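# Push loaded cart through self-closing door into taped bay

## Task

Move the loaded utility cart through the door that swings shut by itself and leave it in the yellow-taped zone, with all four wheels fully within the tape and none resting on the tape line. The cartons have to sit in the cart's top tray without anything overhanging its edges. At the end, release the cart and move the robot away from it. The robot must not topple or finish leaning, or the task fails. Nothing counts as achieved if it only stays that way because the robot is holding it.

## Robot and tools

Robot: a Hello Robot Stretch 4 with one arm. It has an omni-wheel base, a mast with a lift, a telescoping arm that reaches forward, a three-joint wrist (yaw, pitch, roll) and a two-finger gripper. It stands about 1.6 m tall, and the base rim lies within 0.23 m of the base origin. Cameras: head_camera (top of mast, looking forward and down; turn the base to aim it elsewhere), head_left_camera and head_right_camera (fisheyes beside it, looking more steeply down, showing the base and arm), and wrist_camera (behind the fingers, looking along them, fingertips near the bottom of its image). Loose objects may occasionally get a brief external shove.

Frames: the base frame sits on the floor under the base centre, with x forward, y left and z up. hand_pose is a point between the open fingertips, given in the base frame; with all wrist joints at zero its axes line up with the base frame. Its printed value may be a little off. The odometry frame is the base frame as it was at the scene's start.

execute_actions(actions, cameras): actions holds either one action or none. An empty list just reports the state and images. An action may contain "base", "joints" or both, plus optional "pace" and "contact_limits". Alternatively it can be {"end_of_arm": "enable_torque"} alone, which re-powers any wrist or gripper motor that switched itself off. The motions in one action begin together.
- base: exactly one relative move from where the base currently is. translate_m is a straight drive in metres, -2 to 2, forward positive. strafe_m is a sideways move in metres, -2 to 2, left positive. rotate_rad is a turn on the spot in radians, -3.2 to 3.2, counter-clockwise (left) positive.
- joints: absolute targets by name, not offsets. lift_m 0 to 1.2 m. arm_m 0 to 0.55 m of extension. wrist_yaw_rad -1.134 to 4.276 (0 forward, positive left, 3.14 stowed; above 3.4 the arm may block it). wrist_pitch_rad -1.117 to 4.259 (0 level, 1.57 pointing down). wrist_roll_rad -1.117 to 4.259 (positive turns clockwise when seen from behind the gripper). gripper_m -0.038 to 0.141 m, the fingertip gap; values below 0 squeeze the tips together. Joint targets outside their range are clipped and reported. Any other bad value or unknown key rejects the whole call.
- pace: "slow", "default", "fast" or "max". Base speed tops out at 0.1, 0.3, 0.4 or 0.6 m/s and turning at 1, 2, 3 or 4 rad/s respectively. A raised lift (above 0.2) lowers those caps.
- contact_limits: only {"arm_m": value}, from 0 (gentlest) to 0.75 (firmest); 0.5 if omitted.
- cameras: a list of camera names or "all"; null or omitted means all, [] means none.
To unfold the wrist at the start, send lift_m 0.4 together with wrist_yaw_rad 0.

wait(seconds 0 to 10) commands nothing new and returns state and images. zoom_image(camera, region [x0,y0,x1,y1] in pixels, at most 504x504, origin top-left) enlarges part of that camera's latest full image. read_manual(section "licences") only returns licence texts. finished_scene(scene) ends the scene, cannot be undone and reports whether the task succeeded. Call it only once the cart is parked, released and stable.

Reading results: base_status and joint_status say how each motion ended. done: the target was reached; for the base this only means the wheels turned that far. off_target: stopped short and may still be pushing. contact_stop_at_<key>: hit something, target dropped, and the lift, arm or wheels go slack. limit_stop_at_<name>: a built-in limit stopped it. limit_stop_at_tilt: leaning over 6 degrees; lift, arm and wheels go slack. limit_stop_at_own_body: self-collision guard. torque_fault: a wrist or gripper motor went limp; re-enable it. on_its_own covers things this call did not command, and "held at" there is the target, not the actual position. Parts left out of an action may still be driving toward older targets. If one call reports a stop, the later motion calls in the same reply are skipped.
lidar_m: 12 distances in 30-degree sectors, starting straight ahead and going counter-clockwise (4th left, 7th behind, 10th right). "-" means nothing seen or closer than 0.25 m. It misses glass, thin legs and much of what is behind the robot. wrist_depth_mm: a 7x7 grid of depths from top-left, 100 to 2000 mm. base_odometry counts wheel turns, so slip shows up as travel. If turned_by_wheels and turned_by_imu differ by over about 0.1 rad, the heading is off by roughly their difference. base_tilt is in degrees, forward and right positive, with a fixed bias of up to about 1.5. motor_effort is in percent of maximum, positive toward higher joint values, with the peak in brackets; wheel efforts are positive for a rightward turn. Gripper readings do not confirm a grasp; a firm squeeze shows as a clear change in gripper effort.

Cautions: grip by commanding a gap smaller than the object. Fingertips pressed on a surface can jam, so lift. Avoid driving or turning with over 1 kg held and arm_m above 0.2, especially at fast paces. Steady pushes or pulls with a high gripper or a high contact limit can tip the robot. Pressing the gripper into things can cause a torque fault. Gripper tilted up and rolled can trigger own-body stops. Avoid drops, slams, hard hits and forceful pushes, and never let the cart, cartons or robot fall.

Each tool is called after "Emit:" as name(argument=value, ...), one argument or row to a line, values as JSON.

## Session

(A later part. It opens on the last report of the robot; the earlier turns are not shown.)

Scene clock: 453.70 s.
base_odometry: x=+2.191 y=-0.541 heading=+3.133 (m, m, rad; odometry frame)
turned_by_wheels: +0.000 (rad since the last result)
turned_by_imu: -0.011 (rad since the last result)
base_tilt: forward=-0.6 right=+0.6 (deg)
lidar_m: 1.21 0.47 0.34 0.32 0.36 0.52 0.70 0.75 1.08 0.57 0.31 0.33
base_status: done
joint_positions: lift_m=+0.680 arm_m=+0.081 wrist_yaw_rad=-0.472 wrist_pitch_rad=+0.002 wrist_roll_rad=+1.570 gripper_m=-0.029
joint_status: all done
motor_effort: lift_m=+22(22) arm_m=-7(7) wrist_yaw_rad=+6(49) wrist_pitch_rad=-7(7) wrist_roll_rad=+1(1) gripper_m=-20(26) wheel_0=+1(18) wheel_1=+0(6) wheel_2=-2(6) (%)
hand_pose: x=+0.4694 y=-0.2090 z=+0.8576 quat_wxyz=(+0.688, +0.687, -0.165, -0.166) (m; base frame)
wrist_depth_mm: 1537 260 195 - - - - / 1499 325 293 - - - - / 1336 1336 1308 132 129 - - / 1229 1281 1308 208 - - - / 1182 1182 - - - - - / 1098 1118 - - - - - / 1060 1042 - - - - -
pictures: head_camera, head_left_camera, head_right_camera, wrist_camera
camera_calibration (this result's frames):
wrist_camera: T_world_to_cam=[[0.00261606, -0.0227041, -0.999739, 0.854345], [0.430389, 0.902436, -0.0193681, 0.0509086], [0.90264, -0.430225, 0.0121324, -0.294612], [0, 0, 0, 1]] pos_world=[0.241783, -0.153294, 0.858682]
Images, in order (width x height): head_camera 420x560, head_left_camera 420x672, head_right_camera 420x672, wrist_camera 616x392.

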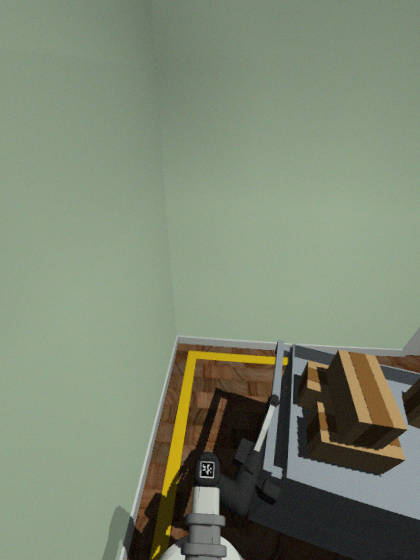

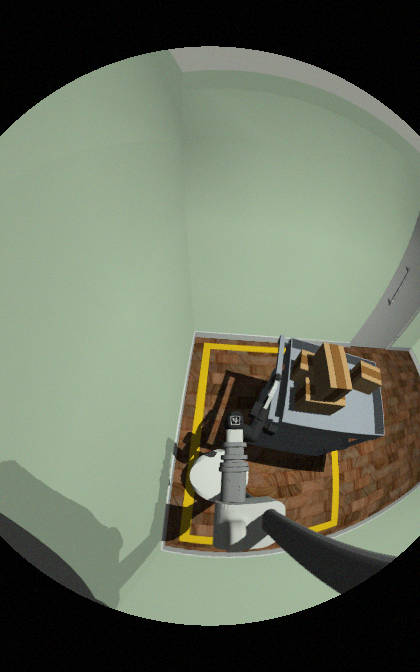

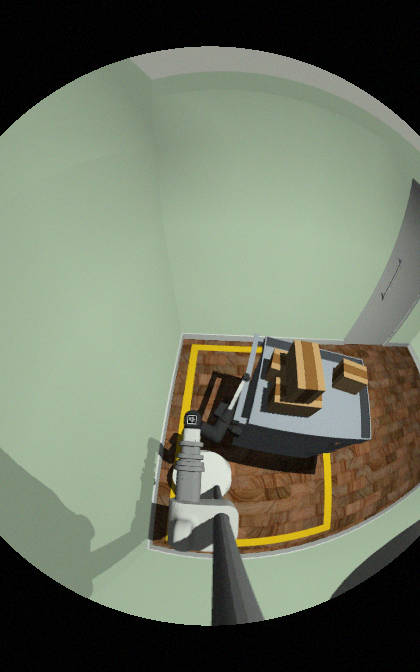

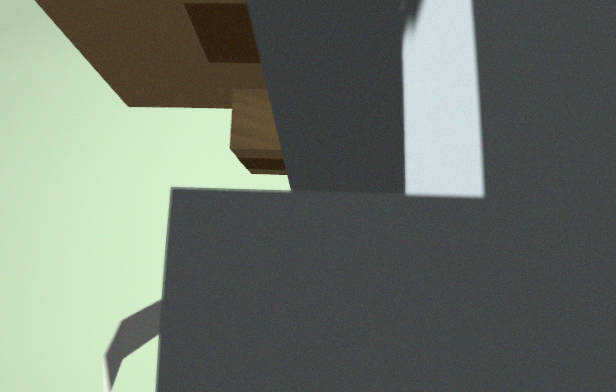

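Emit:
execute_actions(
  actions=[
    {"base": {"translate_m": -0.3}},
  ],
)

Scene clock: 486.43 s.
base_odometry: x=+2.491 y=-0.544 heading=+3.133 (m, m, rad; odometry frame)
turned_by_wheels: +0.000 (rad since the last result)
turned_by_imu: +0.002 (rad since the last result)
base_tilt: forward=-0.6 right=+0.8 (deg)
lidar_m: 0.65 0.45 0.37 0.35 0.36 0.41 0.41 0.43 0.65 2.02 0.37 0.34
base_status: done
joint_positions: lift_m=+0.680 arm_m=+0.081 wrist_yaw_rad=-0.465 wrist_pitch_rad=+0.002 wrist_roll_rad=+1.570 gripper_m=-0.029
joint_status: not commanded
on_its_own: wrist_yaw_rad is at rest, and its effort (-14) is outside its rest range (-13 to +13)
motor_effort: lift_m=+22(22) arm_m=-7(7) wrist_yaw_rad=-14(32) wrist_pitch_rad=-7(7) wrist_roll_rad=+2(3) gripper_m=-21(21) wheel_0=+1(4) wheel_1=+0(5) wheel_2=+1(15) (%)
hand_pose: x=+0.4707 y=-0.2076 z=+0.8576 quat_wxyz=(+0.688, +0.688, -0.162, -0.164) (m; base frame)
wrist_depth_mm: 1983 277 236 - 147 149 574 / 1808 310 296 103 169 173 580 / 1708 366 343 114 196 668 580 / 1576 1537 397 136 236 1618 559 / 1499 1499 1464 178 294 1499 530 / 1397 1397 185 224 185 455 488 / 1336 1336 1366 - 1336 1308 1255
pictures: head_camera, head_left_camera, head_right_camera, wrist_camera
camera_calibration (this result's frames):
wrist_camera: T_world_to_cam=[[0.00277277, -0.0226947, -0.999739, 0.854305], [0.424695, 0.905129, -0.0193692, 0.0523451], [0.905332, -0.42453, 0.0121481, -0.295305], [0, 0, 0, 1]] pos_world=[0.24275, -0.153357, 0.858683]
Images, in order (width x height): head_camera 420x560, head_left_camera 420x672, head_right_camera 420x672, wrist_camera 616x392.

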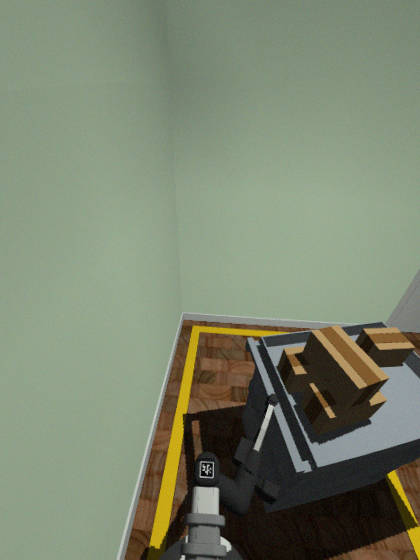

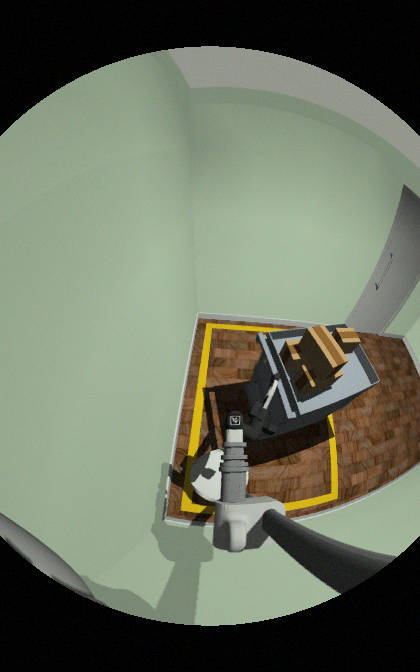

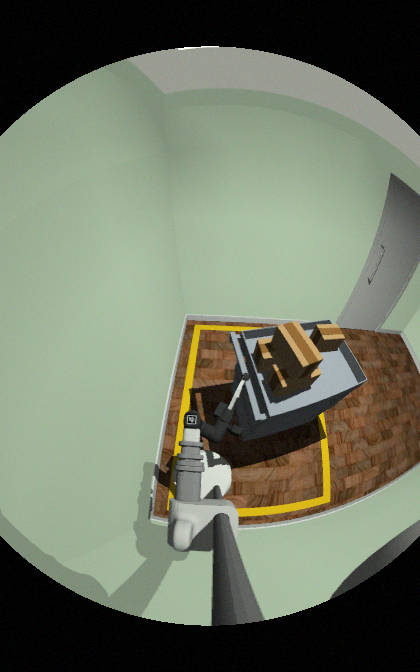

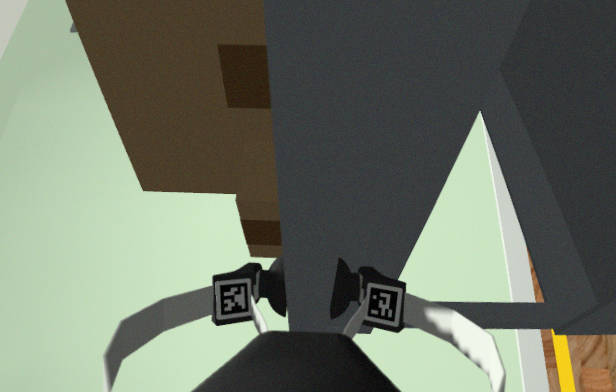

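Emit:
execute_actions(
  actions=[
    {"base": {"strafe_m": 0.09}, "joints": {"arm_m": 0.02}, "pace": "slow"},
  ],
)

Scene clock: 490.63 s.
base_odometry: x=+2.490 y=-0.634 heading=+3.132 (m, m, rad; odometry frame)
turned_by_wheels: -0.001 (rad since the last result)
turned_by_imu: -0.003 (rad since the last result)
base_tilt: forward=-0.5 right=+0.7 (deg)
lidar_m: 0.59 0.35 0.26 0.25 0.28 0.42 0.40 0.44 0.62 2.00 0.31 0.33
base_status: done
joint_positions: lift_m=+0.680 arm_m=+0.022 wrist_yaw_rad=-0.476 wrist_pitch_rad=+0.002 wrist_roll_rad=+1.570 gripper_m=-0.029
joint_status: all done
on_its_own: wrist_yaw_rad is at rest, and its effort (+18) is outside its rest range (-13 to +13)
motor_effort: lift_m=+22(22) arm_m=-9(10) wrist_yaw_rad=+18(24) wrist_pitch_rad=-7(7) wrist_roll_rad=+2(2) gripper_m=-21(25) wheel_0=-5(15) wheel_1=-1(5) wheel_2=-4(5) (%)
hand_pose: x=+0.4088 y=-0.2099 z=+0.8576 quat_wxyz=(+0.687, +0.687, -0.166, -0.167) (m; base frame)
wrist_depth_mm: - 286 244 104 159 161 574 / 1921 315 300 112 178 691 580 / 1863 364 345 129 205 683 574 / 1661 1661 392 150 239 1661 574 / 1576 1576 1537 196 289 1537 530 / 1499 1430 186 226 185 1499 488 / 1366 1366 1430 - 1397 1366 1182
pictures: head_camera, head_left_camera, head_right_camera, wrist_camera
camera_calibration (this result's frames):
wrist_camera: T_world_to_cam=[[0.00253318, -0.0227225, -0.999739, 0.854517], [0.434217, 0.9006, -0.019369, 0.0758719], [0.900805, -0.434054, 0.0121479, -0.240374], [0, 0, 0, 1]] pos_world=[0.18142, -0.153249, 0.858683]
Images, in order (width x height): head_camera 420x560, head_left_camera 420x672, head_right_camera 420x672, wrist_camera 616x392.

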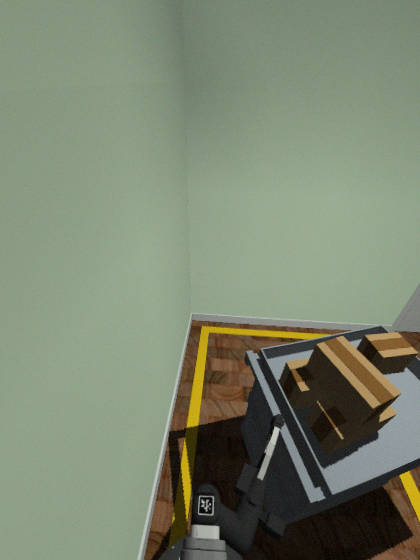

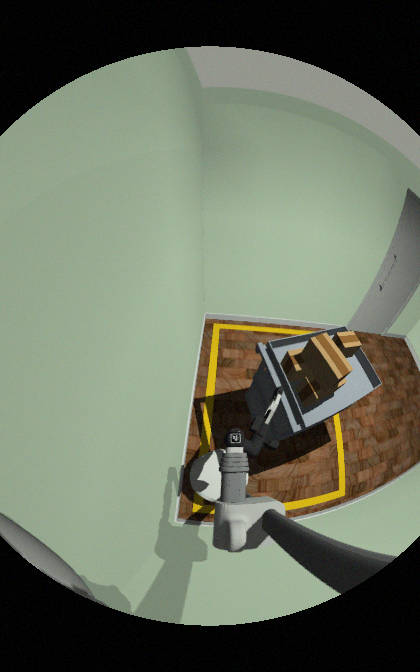

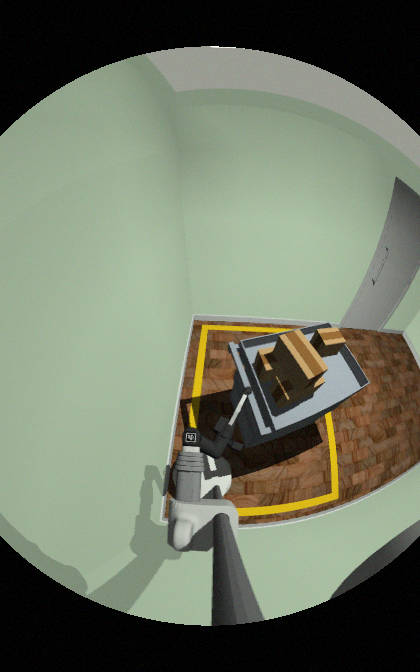

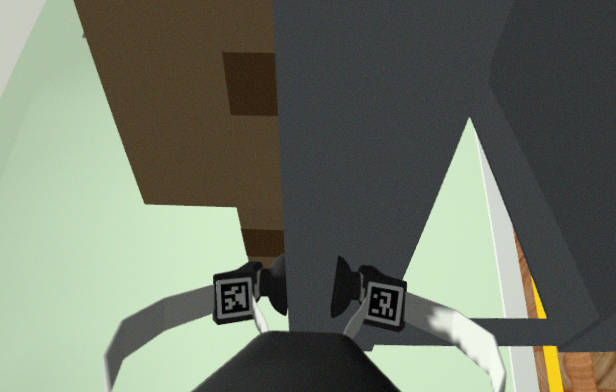

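Emit:
execute_actions(
  actions=[
    {"joints": {"gripper_m": 0.07}},
  ],
  cameras=["wrist_camera"],
)

Emit:
execute_actions(
  actions=[
    {"base": {"translate_m": -0.13}, "joints": {"wrist_yaw_rad": 0.35, "arm_m": 0.0}},
  ],
)

Scene clock: 505.73 s.
base_odometry: x=+2.490 y=-0.634 heading=+3.133 (m, m, rad; odometry frame)
turned_by_wheels: +0.001 (rad since the last result)
turned_by_imu: -0.001 (rad since the last result)
base_tilt: forward=-0.6 right=+0.8 (deg)
lidar_m: 0.62 0.36 0.27 0.25 0.26 0.40 0.41 0.43 0.64 2.03 0.31 0.33
base_status: not commanded
joint_positions: lift_m=+0.680 arm_m=+0.021 wrist_yaw_rad=-0.470 wrist_pitch_rad=+0.002 wrist_roll_rad=+1.570 gripper_m=+0.070
joint_status: all done
motor_effort: lift_m=+22(22) arm_m=-8(9) wrist_yaw_rad=+1(19) wrist_pitch_rad=-7(7) wrist_roll_rad=+2(2) gripper_m=-1(17) wheel_0=+0(5) wheel_1=+0(1) wheel_2=-2(4) (%)
hand_pose: x=+0.4098 y=-0.2086 z=+0.8576 quat_wxyz=(+0.688, +0.687, -0.164, -0.165) (m; base frame)
wrist_depth_mm: 1983 290 250 104 161 164 580 / 1863 320 306 114 182 691 580 / 1756 379 351 132 210 699 569 / 1661 1661 402 159 247 1708 580 / 1537 1537 1576 204 298 1576 535 / 1464 1430 200 240 198 1464 488 / 1397 1366 1397 - 1397 1430 1229
pictures: wrist_camera
camera_calibration (this result's frames):
wrist_camera: T_world_to_cam=[[0.00260884, -0.0226794, -0.999739, 0.854504], [0.429023, 0.903086, -0.0193673, 0.0769623], [0.90329, -0.428861, 0.012086, -0.240604], [0, 0, 0, 1]] pos_world=[0.182087, -0.15331, 0.858679]
Images, in order (width x height): wrist_camera 616x392.

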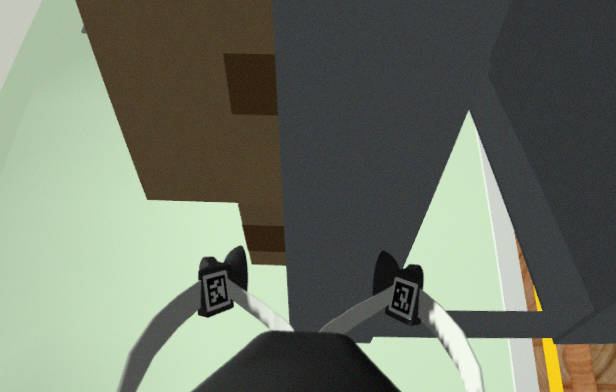

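Scene clock: 507.47 s.
base_odometry: x=+2.620 y=-0.635 heading=+3.132 (m, m, rad; odometry frame)
turned_by_wheels: +0.000 (rad since the last result)
turned_by_imu: +0.000 (rad since the last result)
base_tilt: forward=-0.7 right=+0.9 (deg)
lidar_m: 0.66 0.37 0.26 0.25 0.27 0.28 0.27 0.31 0.41 1.42 0.52 0.40
base_status: done
joint_positions: lift_m=+0.680 arm_m=+0.004 wrist_yaw_rad=+0.350 wrist_pitch_rad=+0.002 wrist_roll_rad=+1.570 gripper_m=+0.070
joint_status: arm_m off_target (ended at +0.004, target +0.000); the others done
joint sent to its limit — the command would take arm_m past its lower limit, so that joint was sent only as far as its limit.
motor_effort: lift_m=+22(22) arm_m=-10(7) wrist_yaw_rad=+1(1) wrist_pitch_rad=-7(7) wrist_roll_rad=+2(2) gripper_m=+0(0) wheel_0=-1(5) wheel_1=-1(4) wheel_2=-1(8) (%)
hand_pose: x=+0.4763 y=+0.0168 z=+0.8576 quat_wxyz=(+0.697, +0.696, +0.124, +0.123) (m; base frame)
wrist_depth_mm: 1430 1464 1464 1430 1397 1430 1336 / 1576 1576 1537 1499 1499 1537 1336 / 1430 1430 1430 1464 1537 1499 1281 / 931 960 946 976 991 1008 1042 / 715 715 732 741 741 750 759 / 569 580 200 585 198 591 597 / 477 469 496 - 508 492 504
pictures: head_camera, head_left_camera, head_right_camera, wrist_camera
camera_calibration (this result's frames):
wrist_camera: T_world_to_cam=[[0.0182354, -0.0136095, -0.999741, 0.85181], [-0.367697, 0.929744, -0.0193635, 0.223899], [0.929767, 0.367955, 0.0119501, -0.229836], [0, 0, 0, 1]] pos_world=[0.280488, -0.112007, 0.858671]
Images, in order (width x height): head_camera 420x560, head_left_camera 420x672, head_right_camera 420x672, wrist_camera 616x392.

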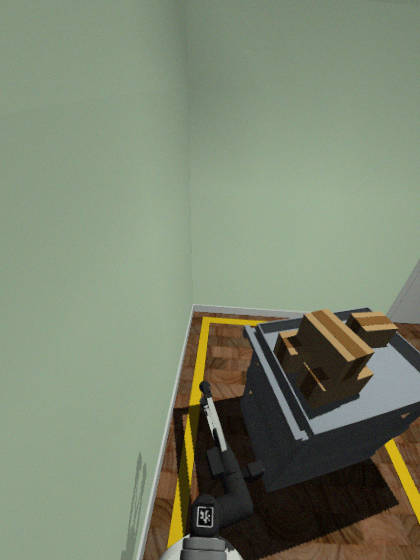

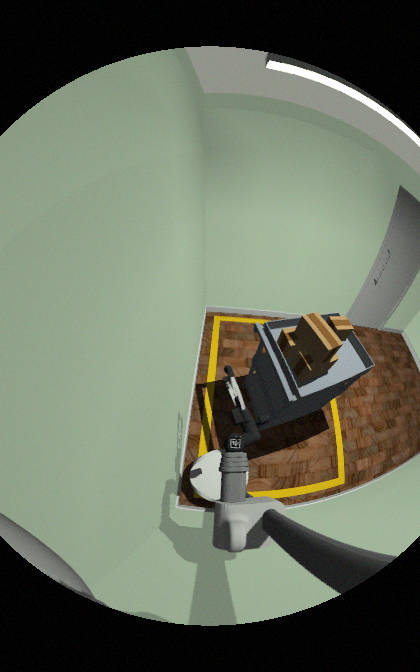

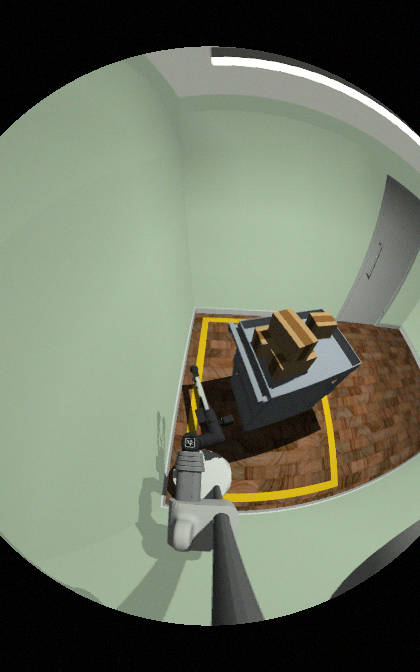

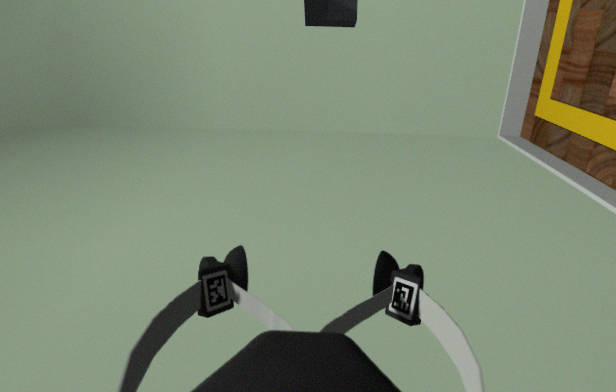

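Emit:
execute_actions(
  actions=[
    {"base": {"strafe_m": -1.45}, "joints": {"wrist_pitch_rad": 1.57, "gripper_m": 0.01}, "pace": "fast"},
  ],
)

Scene clock: 527.40 s.
base_odometry: x=+2.634 y=+0.815 heading=+3.132 (m, m, rad; odometry frame)
turned_by_wheels: +0.000 (rad since the last result)
turned_by_imu: -0.001 (rad since the last result)
base_tilt: forward=-0.5 right=+0.6 (deg)
lidar_m: 1.69 0.78 0.73 1.24 0.51 0.37 0.34 0.38 0.53 1.73 2.12 1.71
base_status: done
joint_positions: lift_m=+0.680 arm_m=+0.004 wrist_yaw_rad=+0.350 wrist_pitch_rad=+1.570 wrist_roll_rad=+1.570 gripper_m=+0.010
joint_status: all done
motor_effort: lift_m=+22(22) arm_m=-9(10) wrist_yaw_rad=+1(1) wrist_pitch_rad=-2(1) wrist_roll_rad=+2(2) gripper_m=-4(4) wheel_0=+1(9) wheel_1=+1(10) wheel_2=-1(2) (%)
hand_pose: x=+0.2055 y=-0.0820 z=+0.5696 quat_wxyz=(+0.580, +0.405, +0.579, -0.405) (m; base frame)
wrist_depth_mm: 809 798 798 798 788 798 788 / 798 788 798 798 798 798 788 / 809 798 798 809 809 798 788 / 809 809 820 809 603 809 798 / 809 809 831 591 585 585 809 / 820 820 190 209 190 591 413 / 831 809 820 - 597 603 732
pictures: head_camera, head_left_camera, head_right_camera, wrist_camera
camera_calibration (this result's frames):
wrist_camera: T_world_to_cam=[[-0.932599, -0.360587, -0.0153409, 0.173721], [-0.360883, 0.93223, 0.0266774, 0.18317], [0.00468173, 0.0304156, -0.999526, 0.800294], [0, 0, 0, 1]] pos_world=[0.224369, -0.132456, 0.797693]
Images, in order (width x height): head_camera 420x560, head_left_camera 420x672, head_right_camera 420x672, wrist_camera 616x392.

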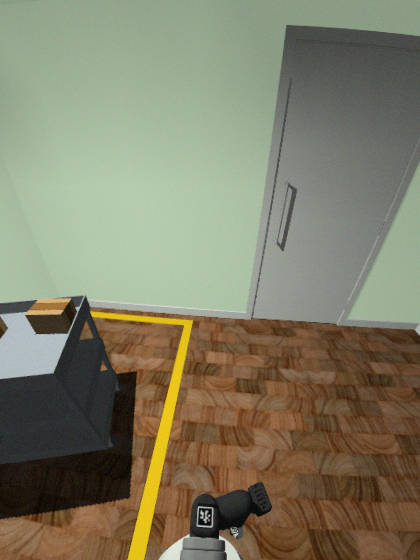

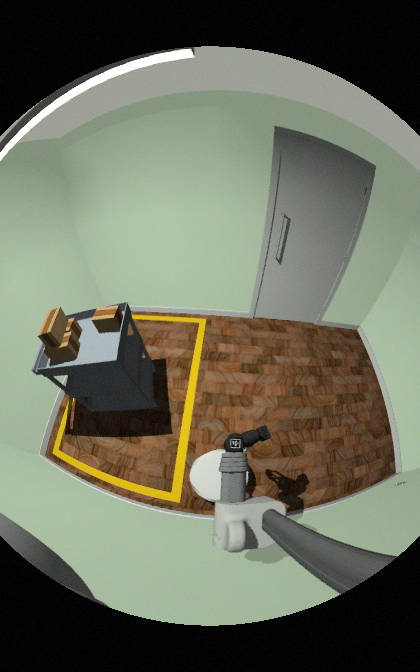

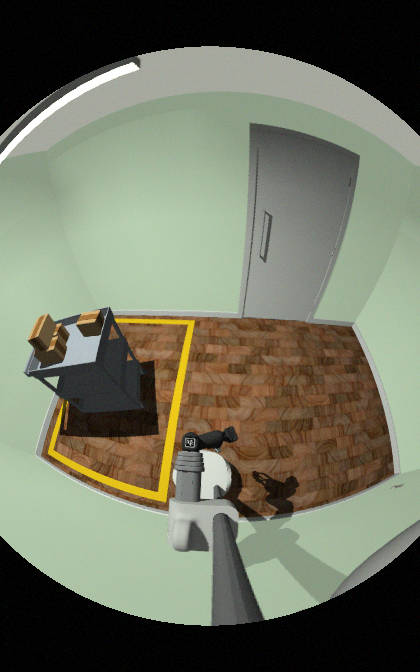

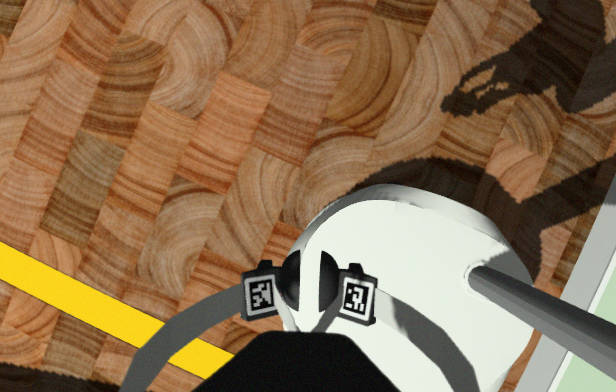

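Emit:
zoom_image(
  camera="head_left_camera",
  region=[20, 290, 220, 510],
)

Region (20, 290, 220, 510) of head_left_camera's 420x672 image, scaled by 2.291, with more detail than that image has; it fills the left 458 columns of this view, and the rest is white.

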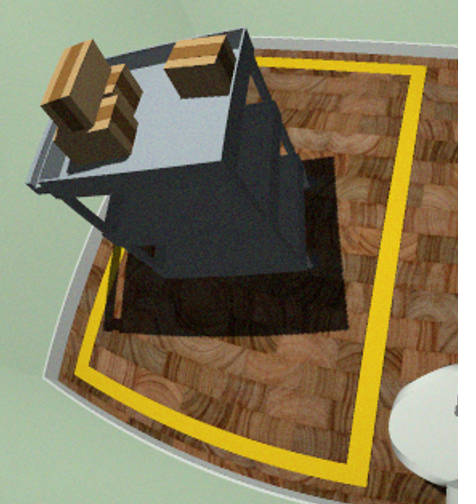

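Emit:
finished_scene(
  scene=1,
)

The scene is finished: the task was done.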